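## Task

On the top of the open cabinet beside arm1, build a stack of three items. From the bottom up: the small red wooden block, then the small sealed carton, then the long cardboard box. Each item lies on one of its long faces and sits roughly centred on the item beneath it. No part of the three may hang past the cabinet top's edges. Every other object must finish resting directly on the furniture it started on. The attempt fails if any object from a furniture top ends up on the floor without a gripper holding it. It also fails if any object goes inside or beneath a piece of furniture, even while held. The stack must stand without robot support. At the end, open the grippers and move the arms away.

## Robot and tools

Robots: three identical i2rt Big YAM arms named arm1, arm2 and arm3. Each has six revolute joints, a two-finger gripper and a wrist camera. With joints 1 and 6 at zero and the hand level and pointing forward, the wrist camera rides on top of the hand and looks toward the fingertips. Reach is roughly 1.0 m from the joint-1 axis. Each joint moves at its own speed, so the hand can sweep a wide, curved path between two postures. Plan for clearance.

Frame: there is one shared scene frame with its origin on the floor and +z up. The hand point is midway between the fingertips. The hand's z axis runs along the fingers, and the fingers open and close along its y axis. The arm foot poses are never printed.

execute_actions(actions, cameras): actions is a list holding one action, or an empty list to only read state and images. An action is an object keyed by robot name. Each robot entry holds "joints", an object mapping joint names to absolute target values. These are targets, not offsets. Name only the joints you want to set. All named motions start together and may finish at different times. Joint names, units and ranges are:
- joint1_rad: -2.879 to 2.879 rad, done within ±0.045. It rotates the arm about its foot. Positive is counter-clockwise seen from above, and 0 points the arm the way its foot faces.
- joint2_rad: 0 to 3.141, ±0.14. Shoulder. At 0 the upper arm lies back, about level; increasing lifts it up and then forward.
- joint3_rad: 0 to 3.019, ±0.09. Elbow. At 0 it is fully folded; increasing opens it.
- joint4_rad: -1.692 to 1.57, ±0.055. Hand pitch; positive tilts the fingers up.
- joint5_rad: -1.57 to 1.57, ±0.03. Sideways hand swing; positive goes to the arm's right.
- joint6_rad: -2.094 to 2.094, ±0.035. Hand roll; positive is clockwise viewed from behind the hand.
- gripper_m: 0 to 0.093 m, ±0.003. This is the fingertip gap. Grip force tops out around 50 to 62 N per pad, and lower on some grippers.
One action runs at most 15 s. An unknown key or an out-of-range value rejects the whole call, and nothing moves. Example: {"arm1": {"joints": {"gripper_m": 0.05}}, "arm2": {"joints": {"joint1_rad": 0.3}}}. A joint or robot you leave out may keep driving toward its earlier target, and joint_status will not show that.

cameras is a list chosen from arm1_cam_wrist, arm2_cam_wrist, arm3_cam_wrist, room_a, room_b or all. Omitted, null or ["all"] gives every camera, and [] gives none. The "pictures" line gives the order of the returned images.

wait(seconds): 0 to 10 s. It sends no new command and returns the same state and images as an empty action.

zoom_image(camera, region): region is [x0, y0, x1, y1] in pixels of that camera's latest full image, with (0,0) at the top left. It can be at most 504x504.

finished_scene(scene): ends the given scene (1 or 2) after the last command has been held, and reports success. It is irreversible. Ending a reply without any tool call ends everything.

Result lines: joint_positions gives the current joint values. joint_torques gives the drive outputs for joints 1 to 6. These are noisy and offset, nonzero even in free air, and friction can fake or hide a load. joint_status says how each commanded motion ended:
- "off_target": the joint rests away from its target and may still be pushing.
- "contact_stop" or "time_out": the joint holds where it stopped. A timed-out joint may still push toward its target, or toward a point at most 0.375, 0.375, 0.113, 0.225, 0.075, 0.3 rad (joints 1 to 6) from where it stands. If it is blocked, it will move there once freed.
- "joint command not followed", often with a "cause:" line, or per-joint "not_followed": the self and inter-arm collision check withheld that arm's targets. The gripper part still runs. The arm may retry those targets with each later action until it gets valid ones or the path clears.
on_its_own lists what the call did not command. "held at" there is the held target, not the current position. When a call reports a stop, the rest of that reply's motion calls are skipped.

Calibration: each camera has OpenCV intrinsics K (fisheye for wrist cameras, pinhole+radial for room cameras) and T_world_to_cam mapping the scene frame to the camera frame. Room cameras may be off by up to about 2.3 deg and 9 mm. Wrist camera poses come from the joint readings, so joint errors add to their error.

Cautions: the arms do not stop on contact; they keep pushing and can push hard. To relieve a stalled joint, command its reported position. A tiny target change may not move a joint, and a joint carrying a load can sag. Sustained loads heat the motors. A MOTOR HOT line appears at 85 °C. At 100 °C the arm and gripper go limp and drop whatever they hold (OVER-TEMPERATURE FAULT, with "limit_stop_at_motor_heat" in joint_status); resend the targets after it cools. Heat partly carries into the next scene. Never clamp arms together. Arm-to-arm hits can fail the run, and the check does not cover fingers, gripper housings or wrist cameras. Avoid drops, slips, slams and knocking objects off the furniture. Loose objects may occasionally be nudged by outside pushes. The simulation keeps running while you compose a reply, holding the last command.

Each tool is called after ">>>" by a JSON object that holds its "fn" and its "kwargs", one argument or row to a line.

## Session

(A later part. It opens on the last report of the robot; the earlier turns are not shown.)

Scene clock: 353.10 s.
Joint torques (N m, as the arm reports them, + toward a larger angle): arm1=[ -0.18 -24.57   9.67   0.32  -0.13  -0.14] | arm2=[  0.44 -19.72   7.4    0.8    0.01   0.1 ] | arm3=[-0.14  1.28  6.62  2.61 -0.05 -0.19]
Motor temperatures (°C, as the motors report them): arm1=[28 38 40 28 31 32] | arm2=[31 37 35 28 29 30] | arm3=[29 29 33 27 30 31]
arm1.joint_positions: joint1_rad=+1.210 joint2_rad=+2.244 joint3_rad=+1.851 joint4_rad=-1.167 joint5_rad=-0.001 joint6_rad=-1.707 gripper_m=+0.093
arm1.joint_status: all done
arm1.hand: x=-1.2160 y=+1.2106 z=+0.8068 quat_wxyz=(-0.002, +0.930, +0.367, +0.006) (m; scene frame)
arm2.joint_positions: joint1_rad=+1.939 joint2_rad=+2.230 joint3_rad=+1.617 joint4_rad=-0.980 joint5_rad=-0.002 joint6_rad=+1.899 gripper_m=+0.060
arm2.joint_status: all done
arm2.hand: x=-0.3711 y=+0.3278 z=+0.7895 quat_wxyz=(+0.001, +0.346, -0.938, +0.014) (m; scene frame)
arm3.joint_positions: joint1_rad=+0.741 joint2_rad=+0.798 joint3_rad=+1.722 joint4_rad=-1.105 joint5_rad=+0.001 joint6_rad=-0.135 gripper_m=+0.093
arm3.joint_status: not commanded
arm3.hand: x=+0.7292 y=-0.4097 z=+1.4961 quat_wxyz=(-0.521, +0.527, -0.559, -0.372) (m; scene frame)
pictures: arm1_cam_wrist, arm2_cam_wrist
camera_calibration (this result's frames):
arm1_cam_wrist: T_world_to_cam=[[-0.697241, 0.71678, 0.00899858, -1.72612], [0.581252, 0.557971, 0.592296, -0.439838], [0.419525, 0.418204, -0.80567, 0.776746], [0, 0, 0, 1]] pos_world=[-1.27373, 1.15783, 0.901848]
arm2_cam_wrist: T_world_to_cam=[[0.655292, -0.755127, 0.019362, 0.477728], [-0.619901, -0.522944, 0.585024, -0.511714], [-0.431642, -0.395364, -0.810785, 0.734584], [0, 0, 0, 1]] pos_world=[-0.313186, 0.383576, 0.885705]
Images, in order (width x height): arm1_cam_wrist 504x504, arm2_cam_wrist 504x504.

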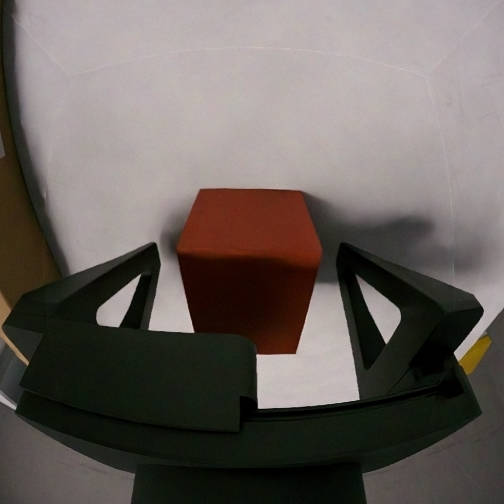

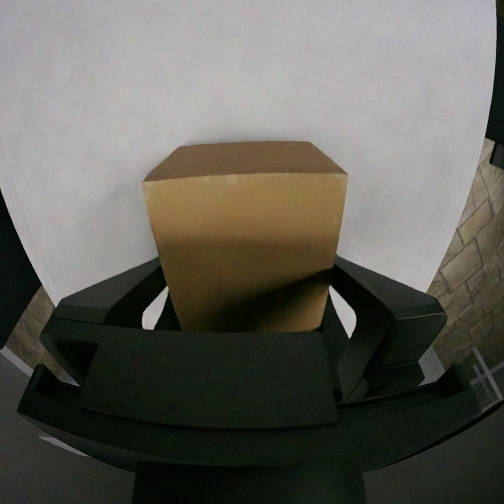

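>>> {"fn": "execute_actions", "kwargs": {
  "actions": [
    {"arm1": {"joints": {"joint1_rad": 0.95, "joint2_rad": 2.0}}, "arm2": {"joints": {"gripper_m": 0.093}}}
  ],
  "cameras": ["arm1_cam_wrist", "arm2_cam_wrist", "room_b"]
}}

Scene clock: 365.03 s.
Joint torques (N m, as the arm reports them, + toward a larger angle): arm1=[ -0.86 -24.5   11.29   0.66  -0.18  -0.11] | arm2=[  0.47 -19.69   7.58   0.87  -0.03   0.12] | arm3=[ 0.3   1.35  6.77  2.3  -0.06 -0.25]
Motor temperatures (°C, as the motors report them): arm1=[28 38 40 28 31 32] | arm2=[30 37 35 28 29 30] | arm3=[29 29 33 27 30 31]
arm1.joint_positions: joint1_rad=+0.959 joint2_rad=+2.007 joint3_rad=+1.845 joint4_rad=-1.165 joint5_rad=+0.001 joint6_rad=-1.707 gripper_m=+0.093
arm1.joint_status: all done
arm1.hand: x=-1.0757 y=+1.3014 z=+0.9625 quat_wxyz=(-0.120, +0.962, +0.247, -0.005) (m; scene frame)
arm2.joint_positions: joint1_rad=+1.939 joint2_rad=+2.230 joint3_rad=+1.617 joint4_rad=-0.980 joint5_rad=-0.002 joint6_rad=+1.899 gripper_m=+0.093
arm2.joint_status: all done
arm2.hand: x=-0.3711 y=+0.3278 z=+0.7895 quat_wxyz=(+0.001, +0.346, -0.938, +0.014) (m; scene frame)
arm3.joint_positions: joint1_rad=+0.741 joint2_rad=+0.798 joint3_rad=+1.722 joint4_rad=-1.105 joint5_rad=+0.001 joint6_rad=-0.135 gripper_m=+0.093
arm3.joint_status: not commanded
arm3.hand: x=+0.7292 y=-0.4097 z=+1.4961 quat_wxyz=(-0.521, +0.527, -0.559, -0.372) (m; scene frame)
pictures: arm1_cam_wrist, arm2_cam_wrist, room_b
camera_calibration (this result's frames):
arm1_cam_wrist: T_world_to_cam=[[-0.489942, 0.837802, 0.240922, -1.85249], [0.749549, 0.26374, 0.607139, -0.114623], [0.445121, 0.478046, -0.757191, 0.708325], [0, 0, 0, 1]] pos_world=[-1.13699, 1.24364, 1.05224]
arm2_cam_wrist: T_world_to_cam=[[0.655292, -0.755127, 0.019362, 0.477728], [-0.619901, -0.522944, 0.585024, -0.511714], [-0.431642, -0.395364, -0.810785, 0.734584], [0, 0, 0, 1]] pos_world=[-0.313186, 0.383576, 0.885705]
Images, in order (width x height): arm1_cam_wrist 504x504, arm2_cam_wrist 504x504, room_b 672x504.

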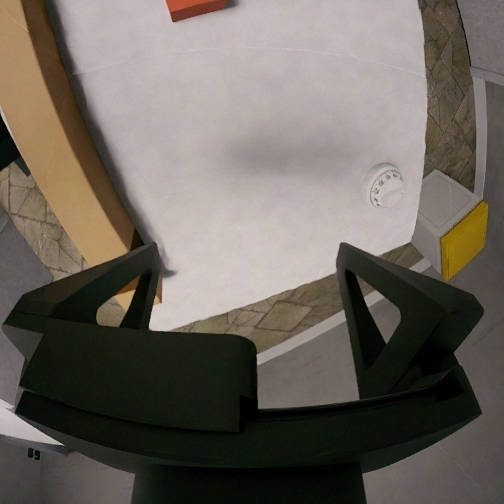

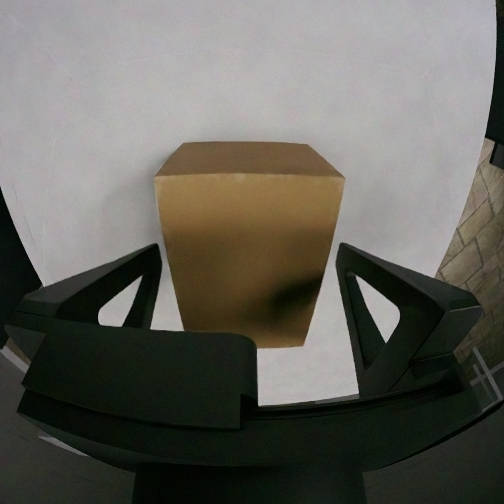

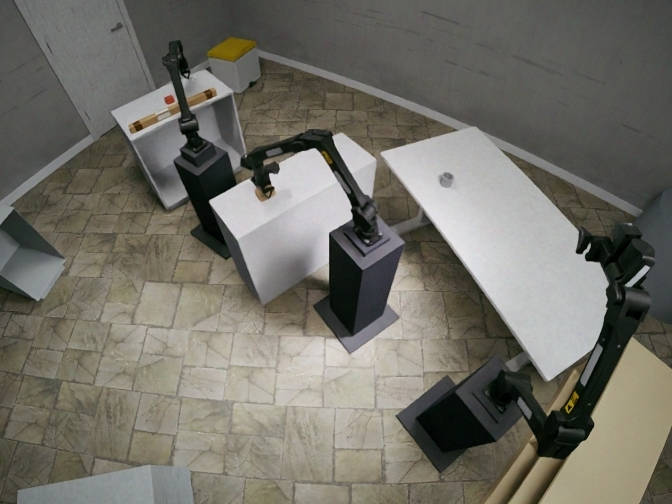

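>>> {"fn": "execute_actions", "kwargs": {
  "actions": [
    {"arm1": {"joints": {"joint1_rad": -1.578, "joint2_rad": 1.85, "joint3_rad": 1.49, "joint4_rad": -1.185, "joint6_rad": -1.30}}, "arm2": {"joints": {"joint2_rad": 0.9}}}
  ],
  "cameras": ["arm1_cam_wrist", "room_b"]
}}

Scene clock: 377.13 s.
Joint torques (N m, as the arm reports them, + toward a larger angle): arm1=[  1.56 -22.22   8.88  -0.22  -0.2    0.11] | arm2=[ 0.22 -1.8   8.4   2.4  -0.09  0.03] | arm3=[ 0.12  1.61  6.77  2.22 -0.05 -0.23]
Motor temperatures (°C, as the motors report them): arm1=[28 38 40 28 31 32] | arm2=[30 37 35 28 29 30] | arm3=[29 29 33 27 30 31]
arm1.joint_positions: joint1_rad=-1.588 joint2_rad=+1.870 joint3_rad=+1.488 joint4_rad=-1.177 joint5_rad=+0.001 joint6_rad=-1.312 gripper_m=+0.093
arm1.joint_status: all done
arm1.hand: x=-0.3793 y=+0.3461 z=+0.9115 quat_wxyz=(-0.010, +0.343, -0.939, +0.007) (m; scene frame)
arm2.joint_positions: joint1_rad=+1.939 joint2_rad=+0.895 joint3_rad=+1.617 joint4_rad=-0.973 joint5_rad=-0.002 joint6_rad=+1.899 gripper_m=+0.093
arm2.joint_status: all done
arm2.hand: x=-0.1477 y=+0.2096 z=+1.5263 quat_wxyz=(+0.392, +0.269, -0.742, -0.472) (m; scene frame)
arm3.joint_positions: joint1_rad=+0.741 joint2_rad=+0.798 joint3_rad=+1.722 joint4_rad=-1.105 joint5_rad=+0.001 joint6_rad=-0.135 gripper_m=+0.093
arm3.joint_status: not commanded
arm3.hand: x=+0.7292 y=-0.4097 z=+1.4961 quat_wxyz=(-0.521, +0.527, -0.559, -0.372) (m; scene frame)
pictures: arm1_cam_wrist, room_b
camera_calibration (this result's frames):
arm1_cam_wrist: T_world_to_cam=[[0.658556, -0.751929, 0.0301159, 0.479304], [-0.629491, -0.52851, 0.569578, -0.568348], [-0.412365, -0.394057, -0.821386, 0.851483], [0, 0, 0, 1]] pos_world=[-0.322297, 0.395558, 1.00868]
Images, in order (width x height): arm1_cam_wrist 504x504, room_b 672x504.

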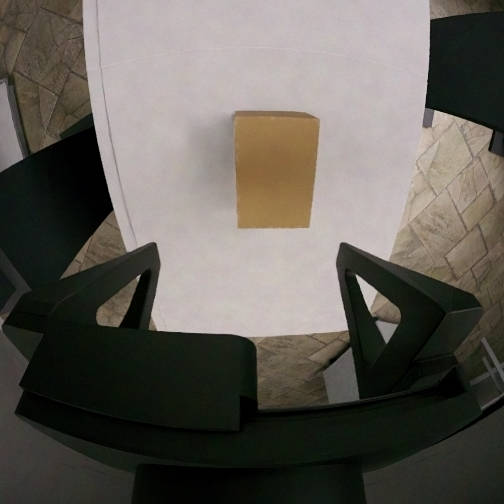

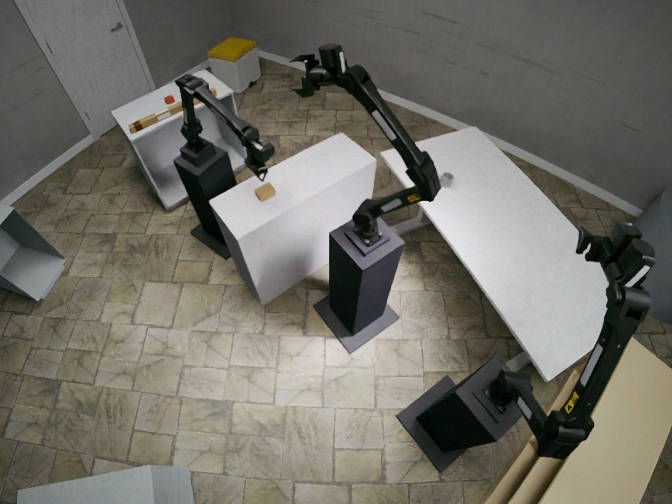

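>>> {"fn": "execute_actions", "kwargs": {
  "actions": [
    {"arm1": {"joints": {"joint2_rad": 2.068, "joint4_rad": -0.978}}}
  ],
  "cameras": ["arm1_cam_wrist"]
}}

Scene clock: 389.80 s.
Joint torques (N m, as the arm reports them, + toward a larger angle): arm1=[  1.13 -22.6    8.72   0.26  -0.24   0.11] | arm2=[-0.01 -1.55  8.54  2.27 -0.08  0.01] | arm3=[ 0.18  1.59  6.79  2.3  -0.09 -0.18]
Motor temperatures (°C, as the motors report them): arm1=[28 38 40 28 31 32] | arm2=[30 36 35 28 29 30] | arm3=[29 29 33 27 30 31]
arm1.joint_positions: joint1_rad=-1.585 joint2_rad=+2.073 joint3_rad=+1.479 joint4_rad=-0.983 joint5_rad=+0.002 joint6_rad=-1.312 gripper_m=+0.093
arm1.joint_status: all done
arm1.hand: x=-0.3576 y=+0.3339 z=+0.7982 quat_wxyz=(-0.005, +0.344, -0.939, +0.001) (m; scene frame)
arm2.joint_positions: joint1_rad=+1.939 joint2_rad=+0.895 joint3_rad=+1.617 joint4_rad=-0.973 joint5_rad=-0.002 joint6_rad=+1.899 gripper_m=+0.093
arm2.joint_status: not commanded
arm2.hand: x=-0.1477 y=+0.2096 z=+1.5263 quat_wxyz=(+0.392, +0.269, -0.742, -0.472) (m; scene frame)
arm3.joint_positions: joint1_rad=+0.741 joint2_rad=+0.798 joint3_rad=+1.722 joint4_rad=-1.105 joint5_rad=+0.001 joint6_rad=-0.135 gripper_m=+0.093
arm3.joint_status: not commanded
arm3.hand: x=+0.7292 y=-0.4097 z=+1.4961 quat_wxyz=(-0.521, +0.527, -0.559, -0.372) (m; scene frame)
pictures: arm1_cam_wrist
camera_calibration (this result's frames):
arm1_cam_wrist: T_world_to_cam=[[0.661281, -0.750005, 0.0141219, 0.472378], [-0.619551, -0.535452, 0.573975, -0.494259], [-0.422923, -0.388308, -0.818751, 0.754804], [0, 0, 0, 1]] pos_world=[-0.29937, 0.38273, 0.895018]
Images, in order (width x height): arm1_cam_wrist 504x504.

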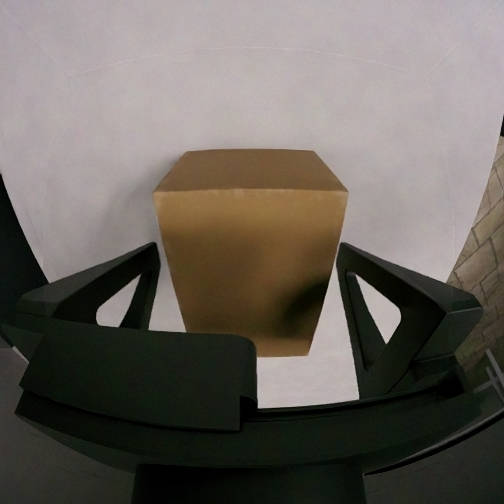

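>>> {"fn": "execute_actions", "kwargs": {
  "actions": []
}}

Scene clock: 401.23 s.
Joint torques (N m, as the arm reports them, + toward a larger angle): arm1=[  1.29 -22.71   8.73   0.29  -0.24   0.11] | arm2=[ 0.38 -2.08  8.42  2.28 -0.11  0.05] | arm3=[ 0.04  1.3   6.73  2.37 -0.07 -0.21]
Motor temperatures (°C, as the motors report them): arm1=[28 38 40 28 31 32] | arm2=[30 35 35 28 29 30] | arm3=[29 29 33 27 30 31]
arm1.joint_positions: joint1_rad=-1.585 joint2_rad=+2.073 joint3_rad=+1.479 joint4_rad=-0.983 joint5_rad=+0.002 joint6_rad=-1.312 gripper_m=+0.093
arm1.joint_status: all done
arm1.hand: x=-0.3576 y=+0.3339 z=+0.7982 quat_wxyz=(-0.005, +0.344, -0.939, +0.001) (m; scene frame)
arm2.joint_positions: joint1_rad=+1.939 joint2_rad=+0.895 joint3_rad=+1.617 joint4_rad=-0.973 joint5_rad=-0.002 joint6_rad=+1.899 gripper_m=+0.093
arm2.joint_status: not commanded
arm2.hand: x=-0.1477 y=+0.2096 z=+1.5263 quat_wxyz=(+0.392, +0.269, -0.742, -0.472) (m; scene frame)
arm3.joint_positions: joint1_rad=+0.741 joint2_rad=+0.798 joint3_rad=+1.722 joint4_rad=-1.105 joint5_rad=+0.001 joint6_rad=-0.135 gripper_m=+0.093
arm3.joint_status: not commanded
arm3.hand: x=+0.7292 y=-0.4097 z=+1.4961 quat_wxyz=(-0.521, +0.527, -0.559, -0.372) (m; scene frame)
pictures: arm1_cam_wrist, arm2_cam_wrist, arm3_cam_wrist, room_a, room_b
camera_calibration (this result's frames):
arm1_cam_wrist: T_world_to_cam=[[0.661281, -0.750005, 0.0141219, 0.472378], [-0.619551, -0.535452, 0.573975, -0.494259], [-0.422923, -0.388308, -0.818751, 0.754804], [0, 0, 0, 1]] pos_world=[-0.29937, 0.38273, 0.895018]
arm2_cam_wrist: T_world_to_cam=[[0.0283459, -0.401344, -0.915488, 1.48795], [0.0344464, -0.91492, 0.402162, -0.408121], [-0.999004, -0.0429349, -0.0121094, 0.00497207], [0, 0, 0, 1]] pos_world=[-0.023152, 0.223996, 1.52639]
arm3_cam_wrist: T_world_to_cam=[[0.97567, -0.168269, 0.140546, -0.989999], [-0.0275559, -0.730085, -0.6828, 0.74378], [0.217504, 0.662315, -0.716959, 1.31158], [0, 0, 0, 1]] pos_world=[0.701135, -0.492239, 1.58734]
Images, in order (width x height): arm1_cam_wrist 504x504, arm2_cam_wrist 504x504, arm3_cam_wrist 504x504, room_a 672x504, room_b 672x504.

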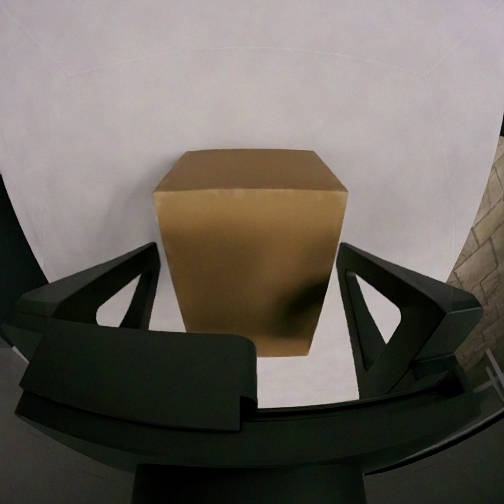

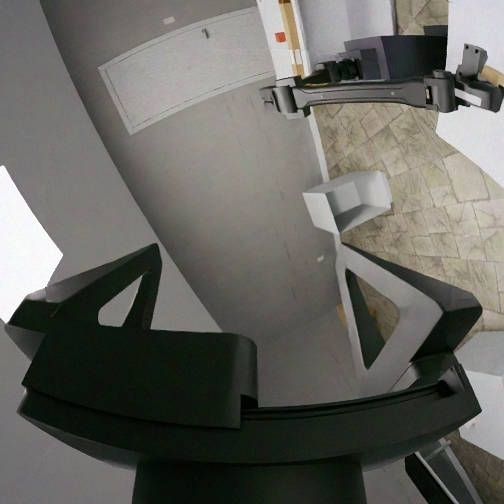

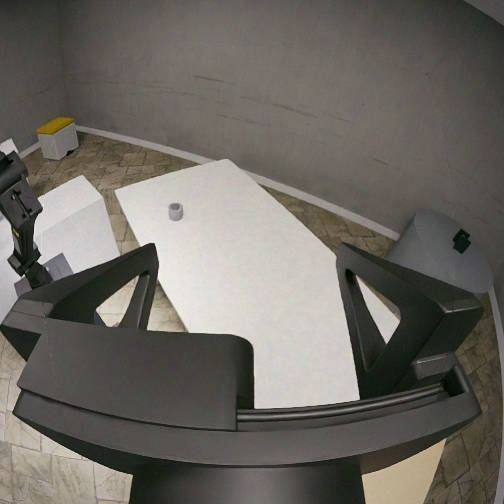

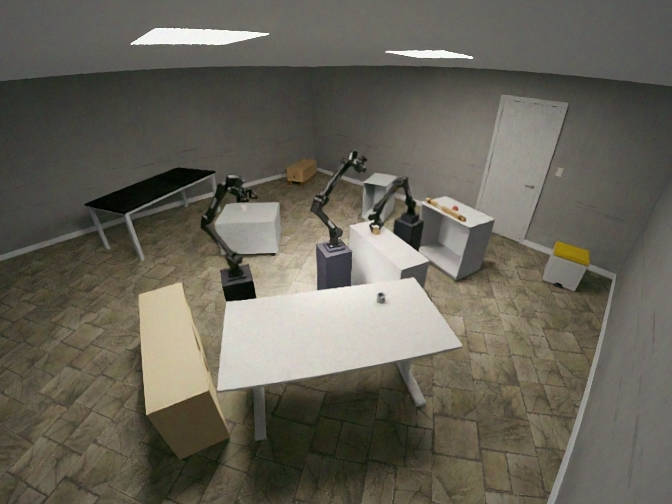

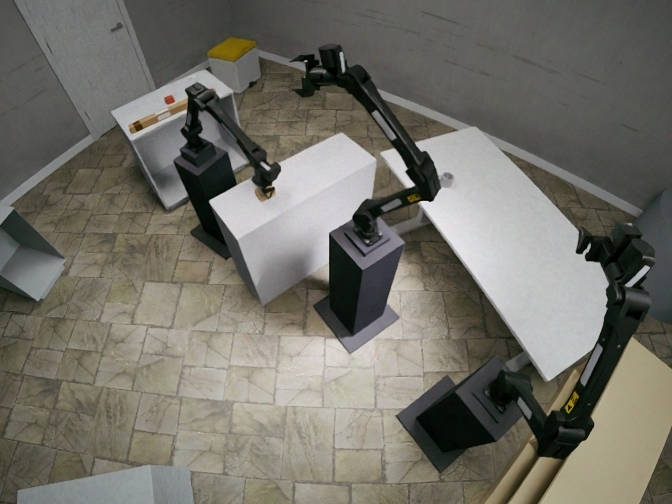

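>>> {"fn": "execute_actions", "kwargs": {
  "actions": [
    {"arm1": {"joints": {"gripper_m": 0.0}}}
  ],
  "cameras": ["arm1_cam_wrist"]
}}

Scene clock: 403.30 s.
Joint torques (N m, as the arm reports them, + toward a larger angle): arm1=[  1.32 -22.71   8.72   0.28  -0.22   0.11] | arm2=[-0.11 -2.01  8.37  2.32 -0.09  0.01] | arm3=[ 0.46  1.55  6.71  2.31 -0.12 -0.2 ]
Motor temperatures (°C, as the motors report them): arm1=[28 38 40 28 31 32] | arm2=[30 35 35 28 29 30] | arm3=[29 29 33 27 30 31]
arm1.joint_positions: joint1_rad=-1.585 joint2_rad=+2.073 joint3_rad=+1.479 joint4_rad=-0.983 joint5_rad=+0.001 joint6_rad=-1.311 gripper_m=+0.059
arm1.joint_status: gripper_m off_target (ended at +0.059, target +0.000)
arm1.hand: x=-0.3576 y=+0.3340 z=+0.7982 quat_wxyz=(-0.006, +0.344, -0.939, +0.000) (m; scene frame)
arm2.joint_positions: joint1_rad=+1.939 joint2_rad=+0.895 joint3_rad=+1.617 joint4_rad=-0.973 joint5_rad=-0.002 joint6_rad=+1.899 gripper_m=+0.093
arm2.joint_status: not commanded
arm2.hand: x=-0.1477 y=+0.2096 z=+1.5263 quat_wxyz=(+0.392, +0.269, -0.742, -0.472) (m; scene frame)
arm3.joint_positions: joint1_rad=+0.741 joint2_rad=+0.798 joint3_rad=+1.722 joint4_rad=-1.105 joint5_rad=+0.001 joint6_rad=-0.135 gripper_m=+0.093
arm3.joint_status: not commanded
arm3.hand: x=+0.7292 y=-0.4097 z=+1.4961 quat_wxyz=(-0.521, +0.527, -0.559, -0.372) (m; scene frame)
pictures: arm1_cam_wrist
camera_calibration (this result's frames):
arm1_cam_wrist: T_world_to_cam=[[0.660707, -0.750515, 0.013934, 0.472524], [-0.620206, -0.535346, 0.573367, -0.49394], [-0.422861, -0.387469, -0.81918, 0.754963], [0, 0, 0, 1]] pos_world=[-0.2993, 0.382732, 0.895075]
Images, in order (width x height): arm1_cam_wrist 504x504.

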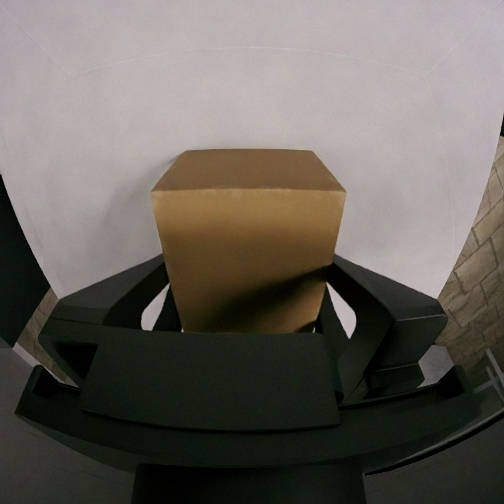

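>>> {"fn": "execute_actions", "kwargs": {
  "actions": [
    {"arm1": {"joints": {"joint1_rad": 1.208, "joint2_rad": 2.04, "joint3_rad": 1.94, "joint4_rad": -1.30, "joint5_rad": 0.0, "joint6_rad": -1.713}}}
  ],
  "cameras": ["arm1_cam_wrist", "room_b"]
}}

Scene clock: 424.53 s.
Joint torques (N m, as the arm reports them, + toward a larger angle): arm1=[  0.36 -26.31  11.25  -0.01  -0.1   -0.13] | arm2=[-0.44 -1.55  8.35  2.36 -0.07  0.03] | arm3=[ 0.02  1.25  6.68  2.42 -0.08 -0.24]
Motor temperatures (°C, as the motors report them): arm1=[28 38 40 28 31 32] | arm2=[30 35 35 28 29 30] | arm3=[29 29 33 27 30 31]
arm1.joint_positions: joint1_rad=+1.209 joint2_rad=+2.062 joint3_rad=+1.919 joint4_rad=-1.294 joint5_rad=-0.002 joint6_rad=-1.699 gripper_m=+0.059
arm1.joint_status: all done
arm1.hand: x=-1.2204 y=+1.2149 z=+0.9494 quat_wxyz=(-0.063, +0.930, +0.362, -0.009) (m; scene frame)
arm2.joint_positions: joint1_rad=+1.939 joint2_rad=+0.895 joint3_rad=+1.617 joint4_rad=-0.973 joint5_rad=-0.002 joint6_rad=+1.899 gripper_m=+0.093
arm2.joint_status: not commanded
arm2.hand: x=-0.1477 y=+0.2096 z=+1.5263 quat_wxyz=(+0.392, +0.269, -0.742, -0.472) (m; scene frame)
arm3.joint_positions: joint1_rad=+0.741 joint2_rad=+0.798 joint3_rad=+1.722 joint4_rad=-1.105 joint5_rad=+0.001 joint6_rad=-0.135 gripper_m=+0.093
arm3.joint_status: not commanded
arm3.hand: x=+0.7292 y=-0.4097 z=+1.4961 quat_wxyz=(-0.521, +0.527, -0.559, -0.372) (m; scene frame)
pictures: arm1_cam_wrist, room_b
camera_calibration (this result's frames):
arm1_cam_wrist: T_world_to_cam=[[-0.686839, 0.714761, 0.131794, -1.83501], [0.628596, 0.493151, 0.60139, -0.396251], [0.364856, 0.495903, -0.788011, 0.713769], [0, 0, 0, 1]] pos_world=[-1.2717, 1.15304, 1.0426]
Images, in order (width x height): arm1_cam_wrist 504x504, room_b 672x504.

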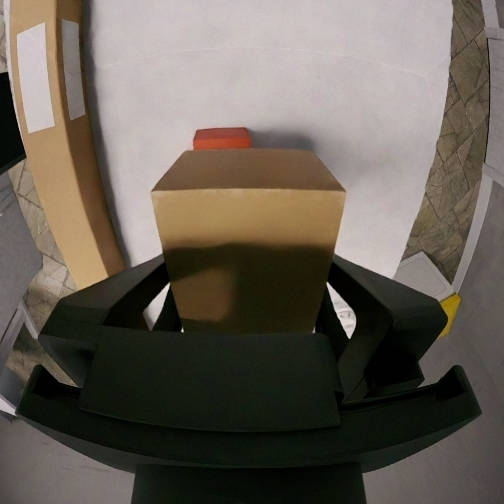

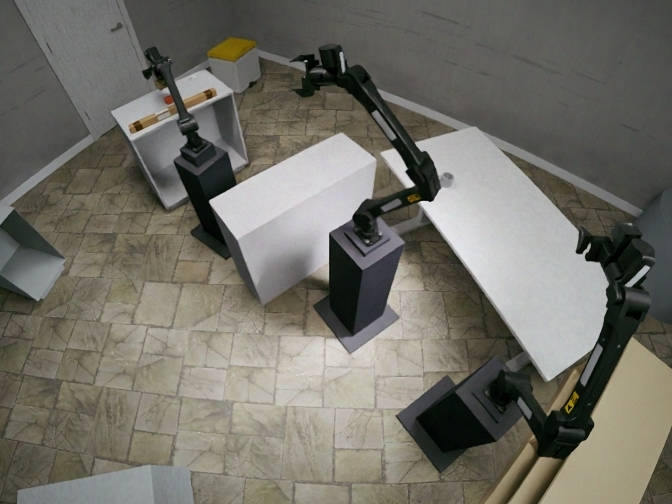

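>>> {"fn": "execute_actions", "kwargs": {
  "actions": [
    {"arm1": {"joints": {"joint2_rad": 2.168}}}
  ],
  "cameras": ["arm1_cam_wrist"]
}}

Scene clock: 435.23 s.
Joint torques (N m, as the arm reports them, + toward a larger angle): arm1=[  0.17 -27.34  10.6   -0.13  -0.09  -0.14] | arm2=[-0.14 -1.83  8.48  2.36 -0.07  0.  ] | arm3=[-0.21  1.69  6.62  2.39 -0.06 -0.17]
Motor temperatures (°C, as the motors report them): arm1=[28 38 41 28 31 32] | arm2=[30 35 35 28 29 30] | arm3=[29 29 33 27 30 31]
arm1.joint_positions: joint1_rad=+1.209 joint2_rad=+2.185 joint3_rad=+1.921 joint4_rad=-1.296 joint5_rad=-0.002 joint6_rad=-1.700 gripper_m=+0.059
arm1.joint_status: all done
arm1.hand: x=-1.2165 y=+1.2112 z=+0.8699 quat_wxyz=(-0.002, +0.932, +0.363, +0.006) (m; scene frame)
arm2.joint_positions: joint1_rad=+1.939 joint2_rad=+0.895 joint3_rad=+1.617 joint4_rad=-0.973 joint5_rad=-0.002 joint6_rad=+1.899 gripper_m=+0.093
arm2.joint_status: not commanded
arm2.hand: x=-0.1477 y=+0.2096 z=+1.5263 quat_wxyz=(+0.392, +0.269, -0.742, -0.472) (m; scene frame)
arm3.joint_positions: joint1_rad=+0.741 joint2_rad=+0.798 joint3_rad=+1.722 joint4_rad=-1.105 joint5_rad=+0.001 joint6_rad=-0.135 gripper_m=+0.093
arm3.joint_status: not commanded
arm3.hand: x=+0.7292 y=-0.4097 z=+1.4961 quat_wxyz=(-0.521, +0.527, -0.559, -0.372) (m; scene frame)
pictures: arm1_cam_wrist
camera_calibration (this result's frames):
arm1_cam_wrist: T_world_to_cam=[[-0.690919, 0.722878, 0.00884947, -1.72705], [0.586405, 0.553236, 0.591658, -0.464756], [0.422801, 0.413977, -0.80614, 0.837013], [0, 0, 0, 1]] pos_world=[-1.27461, 1.15906, 0.96501]
Images, in order (width x height): arm1_cam_wrist 504x504.

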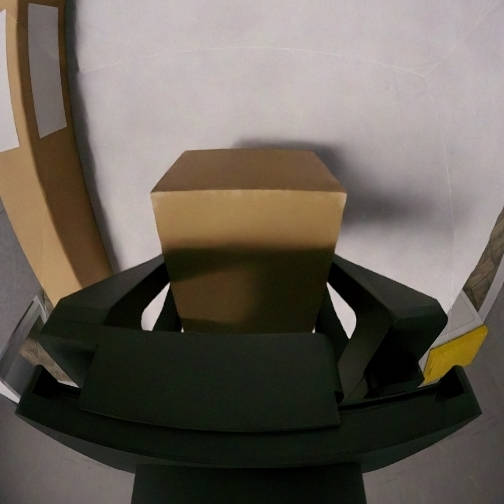

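>>> {"fn": "execute_actions", "kwargs": {
  "actions": [
    {"arm1": {"joints": {"joint2_rad": 2.183}}}
  ],
  "cameras": ["arm1_cam_wrist"]
}}

Scene clock: 437.20 s.
Joint torques (N m, as the arm reports them, + toward a larger angle): arm1=[  0.01 -25.72  10.66  -0.13  -0.09  -0.14] | arm2=[-0.27 -1.8   8.44  2.36 -0.08  0.04] | arm3=[-0.34  1.22  6.58  2.34 -0.06 -0.2 ]
Motor temperatures (°C, as the motors report them): arm1=[28 38 41 28 31 32] | arm2=[30 35 35 28 29 30] | arm3=[29 29 33 27 30 31]
arm1.joint_positions: joint1_rad=+1.209 joint2_rad=+2.185 joint3_rad=+1.921 joint4_rad=-1.296 joint5_rad=-0.002 joint6_rad=-1.700 gripper_m=+0.059
arm1.joint_status: all done
arm1.hand: x=-1.2165 y=+1.2112 z=+0.8699 quat_wxyz=(-0.002, +0.932, +0.363, +0.006) (m; scene frame)
arm2.joint_positions: joint1_rad=+1.939 joint2_rad=+0.895 joint3_rad=+1.617 joint4_rad=-0.973 joint5_rad=-0.002 joint6_rad=+1.899 gripper_m=+0.093
arm2.joint_status: not commanded
arm2.hand: x=-0.1477 y=+0.2096 z=+1.5263 quat_wxyz=(+0.392, +0.269, -0.742, -0.472) (m; scene frame)
arm3.joint_positions: joint1_rad=+0.741 joint2_rad=+0.798 joint3_rad=+1.722 joint4_rad=-1.105 joint5_rad=+0.001 joint6_rad=-0.135 gripper_m=+0.093
arm3.joint_status: not commanded
arm3.hand: x=+0.7292 y=-0.4097 z=+1.4961 quat_wxyz=(-0.521, +0.527, -0.559, -0.372) (m; scene frame)
pictures: arm1_cam_wrist
camera_calibration (this result's frames):
arm1_cam_wrist: T_world_to_cam=[[-0.690919, 0.722878, 0.00884947, -1.72705], [0.586405, 0.553236, 0.591658, -0.464756], [0.422801, 0.413977, -0.80614, 0.837013], [0, 0, 0, 1]] pos_world=[-1.27461, 1.15906, 0.96501]
Images, in order (width x height): arm1_cam_wrist 504x504.

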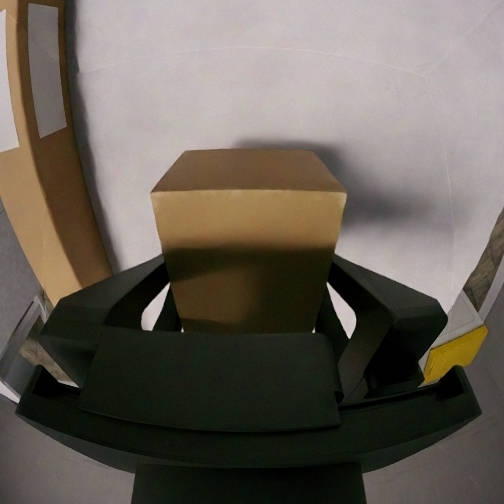

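>>> {"fn": "execute_actions", "kwargs": {
  "actions": [
    {"arm1": {"joints": {"joint2_rad": 2.197}}}
  ],
  "cameras": ["arm1_cam_wrist"]
}}

Scene clock: 439.40 s.
Joint torques (N m, as the arm reports them, + toward a larger angle): arm1=[  0.05 -25.41  10.62  -0.14  -0.09  -0.12] | arm2=[-0.31 -1.62  8.52  2.29 -0.07  0.02] | arm3=[ 0.02  1.11  6.68  2.24 -0.08 -0.18]
Motor temperatures (°C, as the motors report them): arm1=[28 39 41 28 31 32] | arm2=[30 35 35 28 29 30] | arm3=[29 29 33 27 30 31]
arm1.joint_positions: joint1_rad=+1.209 joint2_rad=+2.194 joint3_rad=+1.921 joint4_rad=-1.296 joint5_rad=-0.002 joint6_rad=-1.700 gripper_m=+0.059
arm1.joint_status: all done
arm1.hand: x=-1.2160 y=+1.2107 z=+0.8642 quat_wxyz=(+0.002, +0.932, +0.363, +0.007) (m; scene frame)
arm2.joint_positions: joint1_rad=+1.939 joint2_rad=+0.895 joint3_rad=+1.617 joint4_rad=-0.973 joint5_rad=-0.002 joint6_rad=+1.899 gripper_m=+0.093
arm2.joint_status: not commanded
arm2.hand: x=-0.1477 y=+0.2096 z=+1.5263 quat_wxyz=(+0.392, +0.269, -0.742, -0.472) (m; scene frame)
arm3.joint_positions: joint1_rad=+0.741 joint2_rad=+0.798 joint3_rad=+1.722 joint4_rad=-1.105 joint5_rad=+0.001 joint6_rad=-0.135 gripper_m=+0.093
arm3.joint_status: not commanded
arm3.hand: x=+0.7292 y=-0.4097 z=+1.4961 quat_wxyz=(-0.521, +0.527, -0.559, -0.372) (m; scene frame)
pictures: arm1_cam_wrist
camera_calibration (this result's frames):
arm1_cam_wrist: T_world_to_cam=[[-0.690853, 0.722995, 0.000174088, -1.71883], [0.583487, 0.557405, 0.590629, -0.469099], [0.426925, 0.408139, -0.806943, 0.84526], [0, 0, 0, 1]] pos_world=[-1.27461, 1.1592, 0.959439]
Images, in order (width x height): arm1_cam_wrist 504x504.

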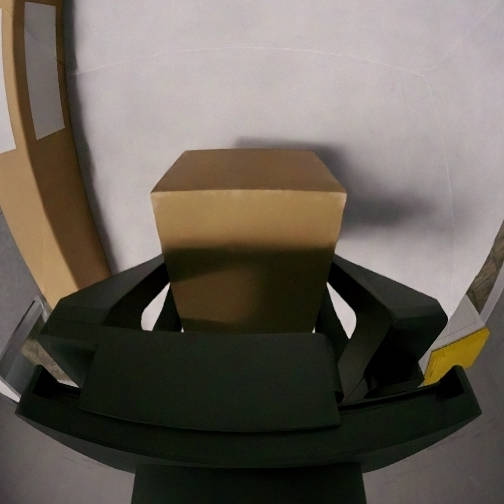

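>>> {"fn": "execute_actions", "kwargs": {
  "actions": [
    {"arm1": {"joints": {"gripper_m": 0.093}}}
  ],
  "cameras": ["arm1_cam_wrist"]
}}

Scene clock: 441.30 s.
Joint torques (N m, as the arm reports them, + toward a larger angle): arm1=[  0.02 -25.5   10.61  -0.14  -0.09  -0.14] | arm2=[-0.6  -2.16  8.42  2.3  -0.08  0.02] | arm3=[ 0.55  1.47  6.72  2.29 -0.08 -0.19]
Motor temperatures (°C, as the motors report them): arm1=[28 39 41 28 31 32] | arm2=[30 35 35 28 29 30] | arm3=[29 28 33 27 30 31]
arm1.joint_positions: joint1_rad=+1.209 joint2_rad=+2.194 joint3_rad=+1.921 joint4_rad=-1.296 joint5_rad=-0.002 joint6_rad=-1.700 gripper_m=+0.093
arm1.joint_status: all done
arm1.hand: x=-1.2160 y=+1.2107 z=+0.8642 quat_wxyz=(+0.002, +0.932, +0.363, +0.007) (m; scene frame)
arm2.joint_positions: joint1_rad=+1.939 joint2_rad=+0.895 joint3_rad=+1.617 joint4_rad=-0.973 joint5_rad=-0.002 joint6_rad=+1.899 gripper_m=+0.093
arm2.joint_status: not commanded
arm2.hand: x=-0.1477 y=+0.2096 z=+1.5263 quat_wxyz=(+0.392, +0.269, -0.742, -0.472) (m; scene frame)
arm3.joint_positions: joint1_rad=+0.741 joint2_rad=+0.798 joint3_rad=+1.722 joint4_rad=-1.105 joint5_rad=+0.001 joint6_rad=-0.135 gripper_m=+0.093
arm3.joint_status: not commanded
arm3.hand: x=+0.7292 y=-0.4097 z=+1.4961 quat_wxyz=(-0.521, +0.527, -0.559, -0.372) (m; scene frame)
pictures: arm1_cam_wrist
camera_calibration (this result's frames):
arm1_cam_wrist: T_world_to_cam=[[-0.690853, 0.722995, 0.000174088, -1.71883], [0.583487, 0.557405, 0.590629, -0.469099], [0.426925, 0.408139, -0.806943, 0.84526], [0, 0, 0, 1]] pos_world=[-1.27461, 1.1592, 0.959439]
Images, in order (width x height): arm1_cam_wrist 504x504.

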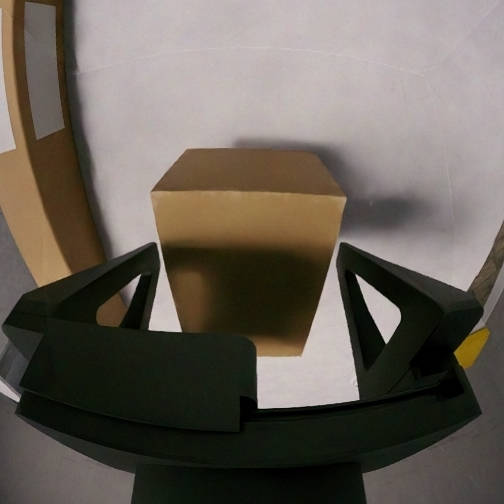

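>>> {"fn": "execute_actions", "kwargs": {
  "actions": [
    {"arm1": {"joints": {"joint2_rad": 1.755, "joint1_rad": 1.232, "joint6_rad": -1.675}}}
  ],
  "cameras": ["arm1_cam_wrist"]
}}

>>> {"fn": "execute_actions", "kwargs": {
  "actions": [
    {"arm1": {"joints": {"joint3_rad": 1.285, "joint4_rad": -0.938}}}
  ],
  "cameras": ["arm1_cam_wrist", "room_b"]
}}

Scene clock: 468.10 s.
Joint torques (N m, as the arm reports them, + toward a larger angle): arm1=[  0.77 -22.06  11.18   0.61  -0.09   0.16] | arm2=[-0.39 -2.32  8.48  2.31 -0.09  0.02] | arm3=[-0.12  0.88  6.67  2.36 -0.07 -0.21]
Motor temperatures (°C, as the motors report them): arm1=[28 39 41 28 31 32] | arm2=[30 34 35 28 29 30] | arm3=[29 28 33 27 30 31]
arm1.joint_positions: joint1_rad=+1.225 joint2_rad=+1.772 joint3_rad=+1.926 joint4_rad=-1.296 joint5_rad=-0.002 joint6_rad=-1.688 gripper_m=+0.093
arm1.joint_status: all done
arm1.hand: x=-1.2160 y=+1.1861 z=+1.1377 quat_wxyz=(-0.203, +0.910, +0.358, -0.047) (m; scene frame)
arm2.joint_positions: joint1_rad=+1.939 joint2_rad=+0.895 joint3_rad=+1.617 joint4_rad=-0.973 joint5_rad=-0.002 joint6_rad=+1.899 gripper_m=+0.093
arm2.joint_status: not commanded
arm2.hand: x=-0.1477 y=+0.2096 z=+1.5263 quat_wxyz=(+0.392, +0.269, -0.742, -0.472) (m; scene frame)
arm3.joint_positions: joint1_rad=+0.741 joint2_rad=+0.798 joint3_rad=+1.722 joint4_rad=-1.105 joint5_rad=+0.001 joint6_rad=-0.135 gripper_m=+0.093
arm3.joint_status: not commanded
arm3.hand: x=+0.7292 y=-0.4097 z=+1.4961 quat_wxyz=(-0.521, +0.527, -0.559, -0.372) (m; scene frame)
pictures: arm1_cam_wrist
camera_calibration (this result's frames):
arm1_cam_wrist: T_world_to_cam=[[-0.645826, 0.643848, 0.410327, -2.01911], [0.728222, 0.358025, 0.584389, -0.197345], [0.22935, 0.676223, -0.700087, 0.396143], [0, 0, 0, 1]] pos_world=[-1.25113, 1.10277, 1.22115]
Images, in order (width x height): arm1_cam_wrist 504x504.

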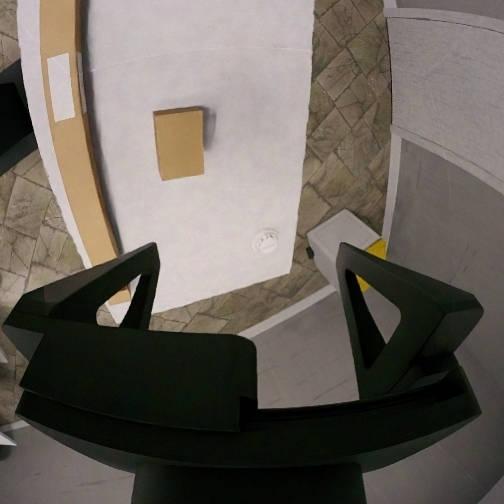

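Scene clock: 469.43 s.
Joint torques (N m, as the arm reports them, + toward a larger angle): arm1=[  0.79 -19.86   9.21   0.66  -0.09   0.12] | arm2=[ 0.09 -1.71  8.45  2.14 -0.07  0.04] | arm3=[ 0.    1.63  6.7   2.46 -0.05 -0.18]
Motor temperatures (°C, as the motors report them): arm1=[28 39 41 28 31 32] | arm2=[30 34 35 28 29 30] | arm3=[29 28 33 27 30 31]
arm1.joint_positions: joint1_rad=+1.225 joint2_rad=+1.769 joint3_rad=+1.274 joint4_rad=-0.948 joint5_rad=-0.002 joint6_rad=-1.688 gripper_m=+0.093
arm1.joint_status: all done
arm1.hand: x=-1.1450 y=+1.0948 z=+0.8789 quat_wxyz=(-0.059, +0.929, +0.364, -0.009) (m; scene frame)
arm2.joint_positions: joint1_rad=+1.939 joint2_rad=+0.895 joint3_rad=+1.617 joint4_rad=-0.973 joint5_rad=-0.002 joint6_rad=+1.899 gripper_m=+0.093
arm2.joint_status: not commanded
arm2.hand: x=-0.1477 y=+0.2096 z=+1.5263 quat_wxyz=(+0.392, +0.269, -0.742, -0.472) (m; scene frame)
arm3.joint_positions: joint1_rad=+0.741 joint2_rad=+0.798 joint3_rad=+1.722 joint4_rad=-1.105 joint5_rad=+0.001 joint6_rad=-0.135 gripper_m=+0.093
arm3.joint_status: not commanded
arm3.hand: x=+0.7292 y=-0.4097 z=+1.4961 quat_wxyz=(-0.521, +0.527, -0.559, -0.372) (m; scene frame)
pictures: arm1_cam_wrist, room_b
camera_calibration (this result's frames):
arm1_cam_wrist: T_world_to_cam=[[-0.690182, 0.712721, 0.125209, -1.68389], [0.624862, 0.499721, 0.599855, -0.352119], [0.36496, 0.492247, -0.790251, 0.696371], [0, 0, 0, 1]] pos_world=[-1.19631, 1.03332, 0.972367]
Images, in order (width x height): arm1_cam_wrist 504x504, room_b 672x504.

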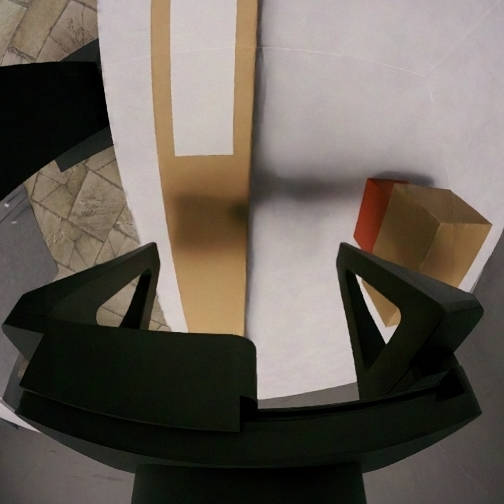

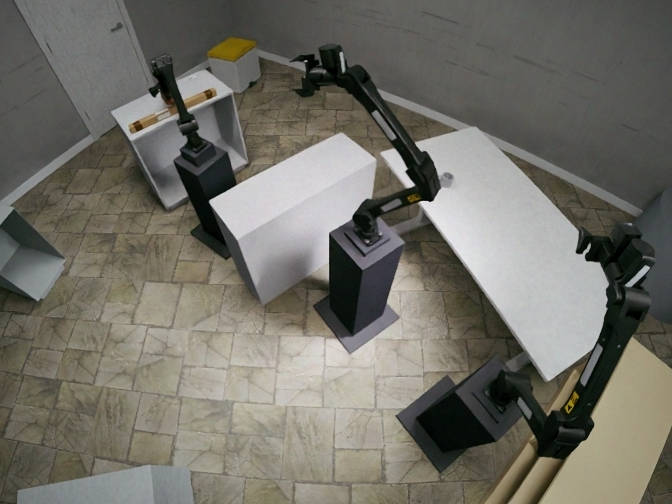

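>>> {"fn": "execute_actions", "kwargs": {
  "actions": [
    {"arm1": {"joints": {"joint2_rad": 1.874}}}
  ],
  "cameras": ["arm1_cam_wrist"]
}}

Scene clock: 481.83 s.
Joint torques (N m, as the arm reports them, + toward a larger angle): arm1=[  0.79 -21.13   8.53   0.32  -0.09   0.11] | arm2=[-0.07 -1.85  8.5   2.35 -0.06  0.04] | arm3=[-0.1   1.5   6.63  2.33 -0.07 -0.2 ]
Motor temperatures (°C, as the motors report them): arm1=[28 38 41 28 31 32] | arm2=[30 34 35 28 29 30] | arm3=[29 28 33 27 30 31]
arm1.joint_positions: joint1_rad=+1.225 joint2_rad=+1.891 joint3_rad=+1.274 joint4_rad=-0.945 joint5_rad=-0.002 joint6_rad=-1.688 gripper_m=+0.093
arm1.joint_status: all done
arm1.hand: x=-1.1374 y=+1.0856 z=+0.8176 quat_wxyz=(-0.001, +0.931, +0.365, +0.006) (m; scene frame)
arm2.joint_positions: joint1_rad=+1.939 joint2_rad=+0.895 joint3_rad=+1.617 joint4_rad=-0.973 joint5_rad=-0.002 joint6_rad=+1.899 gripper_m=+0.093
arm2.joint_status: not commanded
arm2.hand: x=-0.1477 y=+0.2096 z=+1.5263 quat_wxyz=(+0.392, +0.269, -0.742, -0.472) (m; scene frame)
arm3.joint_positions: joint1_rad=+0.741 joint2_rad=+0.798 joint3_rad=+1.722 joint4_rad=-1.105 joint5_rad=+0.001 joint6_rad=-0.135 gripper_m=+0.093
arm3.joint_status: not commanded
arm3.hand: x=+0.7292 y=-0.4097 z=+1.4961 quat_wxyz=(-0.521, +0.527, -0.559, -0.372) (m; scene frame)
pictures: arm1_cam_wrist
camera_calibration (this result's frames):
arm1_cam_wrist: T_world_to_cam=[[-0.693662, 0.720264, 0.00728831, -1.58015], [0.58382, 0.556274, 0.591366, -0.416733], [0.421885, 0.414463, -0.80637, 0.811985], [0, 0, 0, 1]] pos_world=[-1.19536, 1.0334, 0.912719]
Images, in order (width x height): arm1_cam_wrist 504x504.

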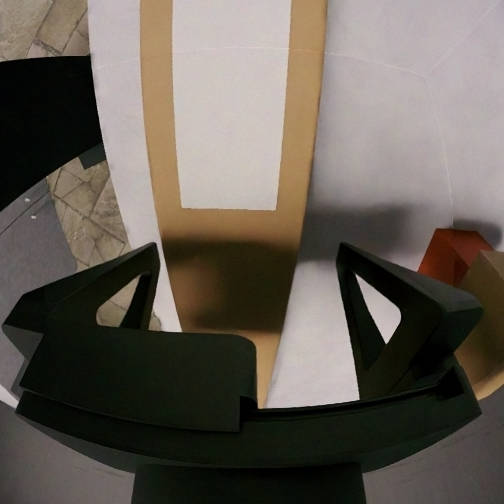

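>>> {"fn": "execute_actions", "kwargs": {
  "actions": [
    {"arm1": {"joints": {"gripper_m": 0.0}}}
  ],
  "cameras": ["arm1_cam_wrist"]
}}

Scene clock: 488.87 s.
Joint torques (N m, as the arm reports them, + toward a larger angle): arm1=[  0.8  -21.43   8.52   0.3   -0.1    0.1 ] | arm2=[ 0.2  -1.59  8.41  2.29 -0.11  0.01] | arm3=[ 0.37  1.87  6.58  2.42 -0.03 -0.19]
Motor temperatures (°C, as the motors report them): arm1=[28 38 40 28 31 32] | arm2=[30 34 35 28 29 30] | arm3=[29 28 33 27 30 31]
arm1.joint_positions: joint1_rad=+1.225 joint2_rad=+1.891 joint3_rad=+1.274 joint4_rad=-0.945 joint5_rad=-0.002 joint6_rad=-1.686 gripper_m=+0.049
arm1.joint_status: gripper_m off_target (ended at +0.049, target +0.000)
arm1.hand: x=-1.1374 y=+1.0857 z=+0.8176 quat_wxyz=(-0.002, +0.932, +0.364, +0.006) (m; scene frame)
arm2.joint_positions: joint1_rad=+1.939 joint2_rad=+0.895 joint3_rad=+1.617 joint4_rad=-0.973 joint5_rad=-0.002 joint6_rad=+1.899 gripper_m=+0.093
arm2.joint_status: not commanded
arm2.hand: x=-0.1477 y=+0.2096 z=+1.5263 quat_wxyz=(+0.392, +0.269, -0.742, -0.472) (m; scene frame)
arm3.joint_positions: joint1_rad=+0.741 joint2_rad=+0.798 joint3_rad=+1.722 joint4_rad=-1.105 joint5_rad=+0.001 joint6_rad=-0.135 gripper_m=+0.093
arm3.joint_status: not commanded
arm3.hand: x=+0.7292 y=-0.4097 z=+1.4961 quat_wxyz=(-0.521, +0.527, -0.559, -0.372) (m; scene frame)
pictures: arm1_cam_wrist
camera_calibration (this result's frames):
arm1_cam_wrist: T_world_to_cam=[[-0.692289, 0.721579, 0.00768917, -1.58044], [0.585018, 0.554968, 0.591409, -0.413999], [0.422481, 0.413924, -0.806335, 0.813211], [0, 0, 0, 1]] pos_world=[-1.19549, 1.03356, 0.912716]
Images, in order (width x height): arm1_cam_wrist 504x504.

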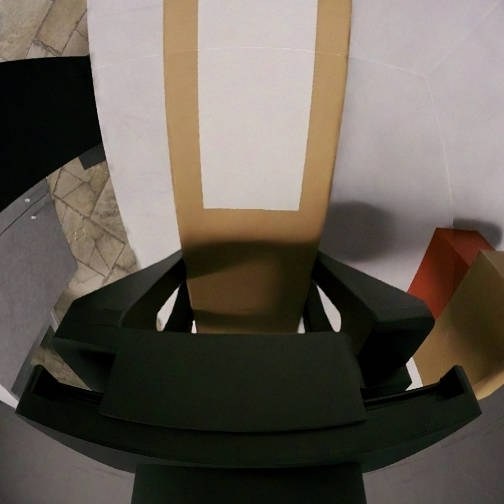

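>>> {"fn": "execute_actions", "kwargs": {
  "actions": [
    {"arm1": {"joints": {"joint1_rad": 1.202, "joint2_rad": 1.80, "joint3_rad": 2.03, "joint4_rad": -1.43, "joint6_rad": -1.718}}}
  ],
  "cameras": ["arm1_cam_wrist", "room_b"]
}}

Scene clock: 507.13 s.
Joint torques (N m, as the arm reports them, + toward a larger angle): arm1=[ -0.59 -20.6   13.03   0.39  -0.09  -0.11] | arm2=[-0.3  -1.82  8.5   2.32 -0.08  0.03] | arm3=[ 0.23  2.05  6.56  2.31 -0.12 -0.19]
Motor temperatures (°C, as the motors report them): arm1=[28 38 40 28 31 32] | arm2=[30 34 35 28 29 30] | arm3=[29 28 33 27 30 31]
arm1.joint_positions: joint1_rad=+1.211 joint2_rad=+1.797 joint3_rad=+1.992 joint4_rad=-1.424 joint5_rad=-0.002 joint6_rad=-1.705 gripper_m=+0.049
arm1.joint_status: all done
arm1.hand: x=-1.2008 y=+1.1803 z=+1.1420 quat_wxyz=(-0.163, +0.917, +0.362, -0.034) (m; scene frame)
arm2.joint_positions: joint1_rad=+1.939 joint2_rad=+0.895 joint3_rad=+1.617 joint4_rad=-0.973 joint5_rad=-0.002 joint6_rad=+1.899 gripper_m=+0.093
arm2.joint_status: not commanded
arm2.hand: x=-0.1477 y=+0.2096 z=+1.5263 quat_wxyz=(+0.392, +0.269, -0.742, -0.472) (m; scene frame)
arm3.joint_positions: joint1_rad=+0.741 joint2_rad=+0.798 joint3_rad=+1.722 joint4_rad=-1.105 joint5_rad=+0.001 joint6_rad=-0.135 gripper_m=+0.093
arm3.joint_status: not commanded
arm3.hand: x=+0.7292 y=-0.4097 z=+1.4961 quat_wxyz=(-0.521, +0.527, -0.559, -0.372) (m; scene frame)
pictures: arm1_cam_wrist, room_b
camera_calibration (this result's frames):
arm1_cam_wrist: T_world_to_cam=[[-0.666276, 0.668499, 0.330434, -1.96976], [0.695535, 0.397321, 0.598638, -0.310718], [0.2689, 0.628686, -0.729689, 0.537007], [0, 0, 0, 1]] pos_world=[-1.24069, 1.10263, 1.22873]
Images, in order (width x height): arm1_cam_wrist 504x504, room_b 672x504.

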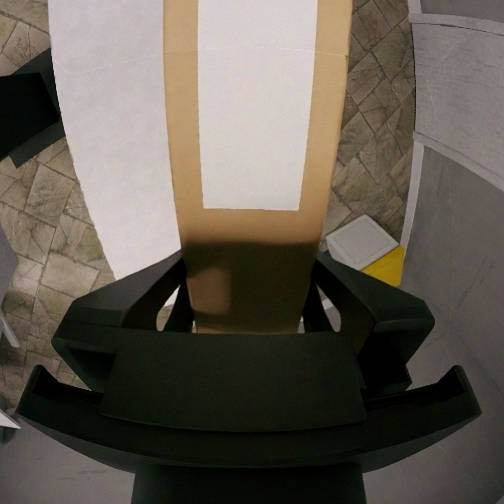

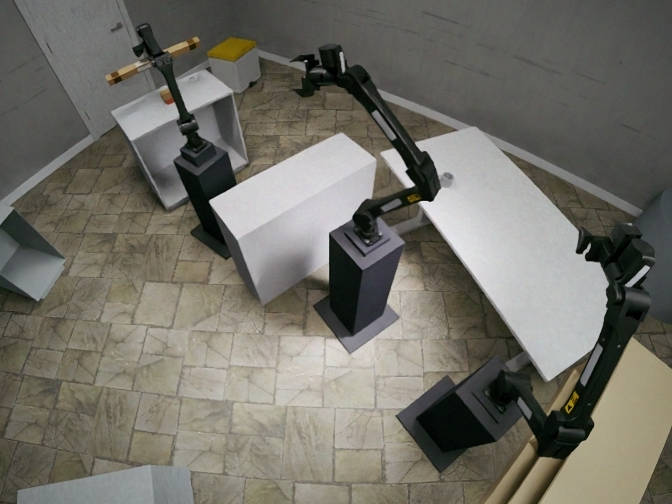

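>>> {"fn": "execute_actions", "kwargs": {
  "actions": [
    {"arm1": {"joints": {"joint2_rad": 2.112, "joint3_rad": 2.05}}}
  ],
  "cameras": ["arm1_cam_wrist", "room_a"]
}}

Scene clock: 511.67 s.
Joint torques (N m, as the arm reports them, + toward a larger angle): arm1=[ -0.66 -26.77  11.13   0.02  -0.17  -0.13] | arm2=[-0.38 -1.85  8.45  2.41 -0.08  0.02] | arm3=[-0.05  1.51  6.66  2.38 -0.07 -0.19]
Motor temperatures (°C, as the motors report them): arm1=[28 38 41 28 31 32] | arm2=[30 34 35 28 29 30] | arm3=[29 28 33 27 30 31]
arm1.joint_positions: joint1_rad=+1.211 joint2_rad=+2.123 joint3_rad=+2.028 joint4_rad=-1.428 joint5_rad=+0.000 joint6_rad=-1.705 gripper_m=+0.049
arm1.joint_status: all done
arm1.hand: x=-1.2207 y=+1.2135 z=+0.9505 quat_wxyz=(-0.021, +0.930, +0.366, +0.002) (m; scene frame)
arm2.joint_positions: joint1_rad=+1.939 joint2_rad=+0.895 joint3_rad=+1.617 joint4_rad=-0.973 joint5_rad=-0.002 joint6_rad=+1.899 gripper_m=+0.093
arm2.joint_status: not commanded
arm2.hand: x=-0.1477 y=+0.2096 z=+1.5263 quat_wxyz=(+0.392, +0.269, -0.742, -0.472) (m; scene frame)
arm3.joint_positions: joint1_rad=+0.741 joint2_rad=+0.798 joint3_rad=+1.722 joint4_rad=-1.105 joint5_rad=+0.001 joint6_rad=-0.135 gripper_m=+0.093
arm3.joint_status: not commanded
arm3.hand: x=+0.7292 y=-0.4097 z=+1.4961 quat_wxyz=(-0.521, +0.527, -0.559, -0.372) (m; scene frame)
pictures: arm1_cam_wrist, room_a
camera_calibration (this result's frames):
arm1_cam_wrist: T_world_to_cam=[[-0.695922, 0.716606, 0.046571, -1.76671], [0.594554, 0.538594, 0.597011, -0.488646], [0.402739, 0.443162, -0.80088, 0.837981], [0, 0, 0, 1]] pos_world=[-1.27645, 1.15785, 1.04513]
Images, in order (width x height): arm1_cam_wrist 504x504, room_a 672x504.

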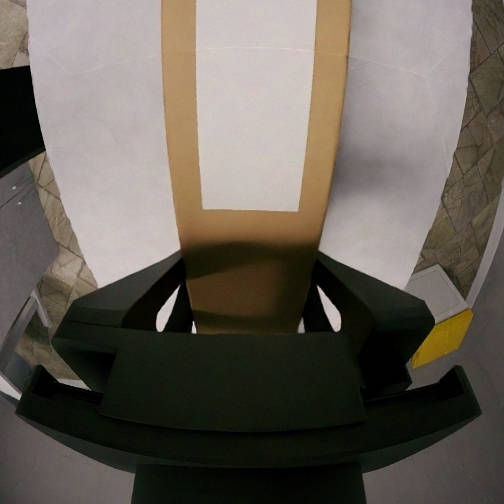

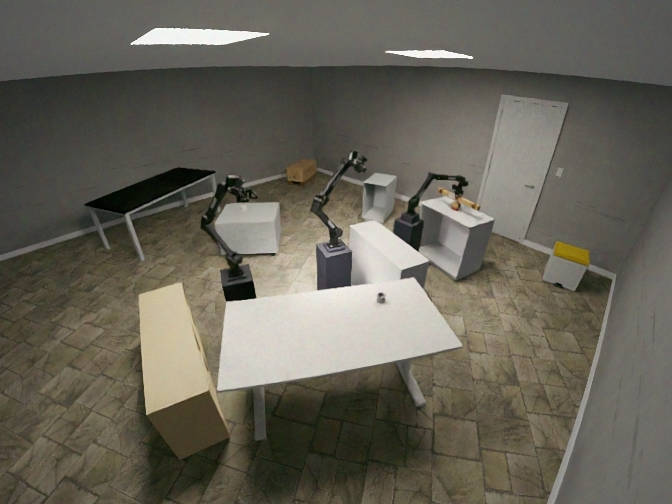

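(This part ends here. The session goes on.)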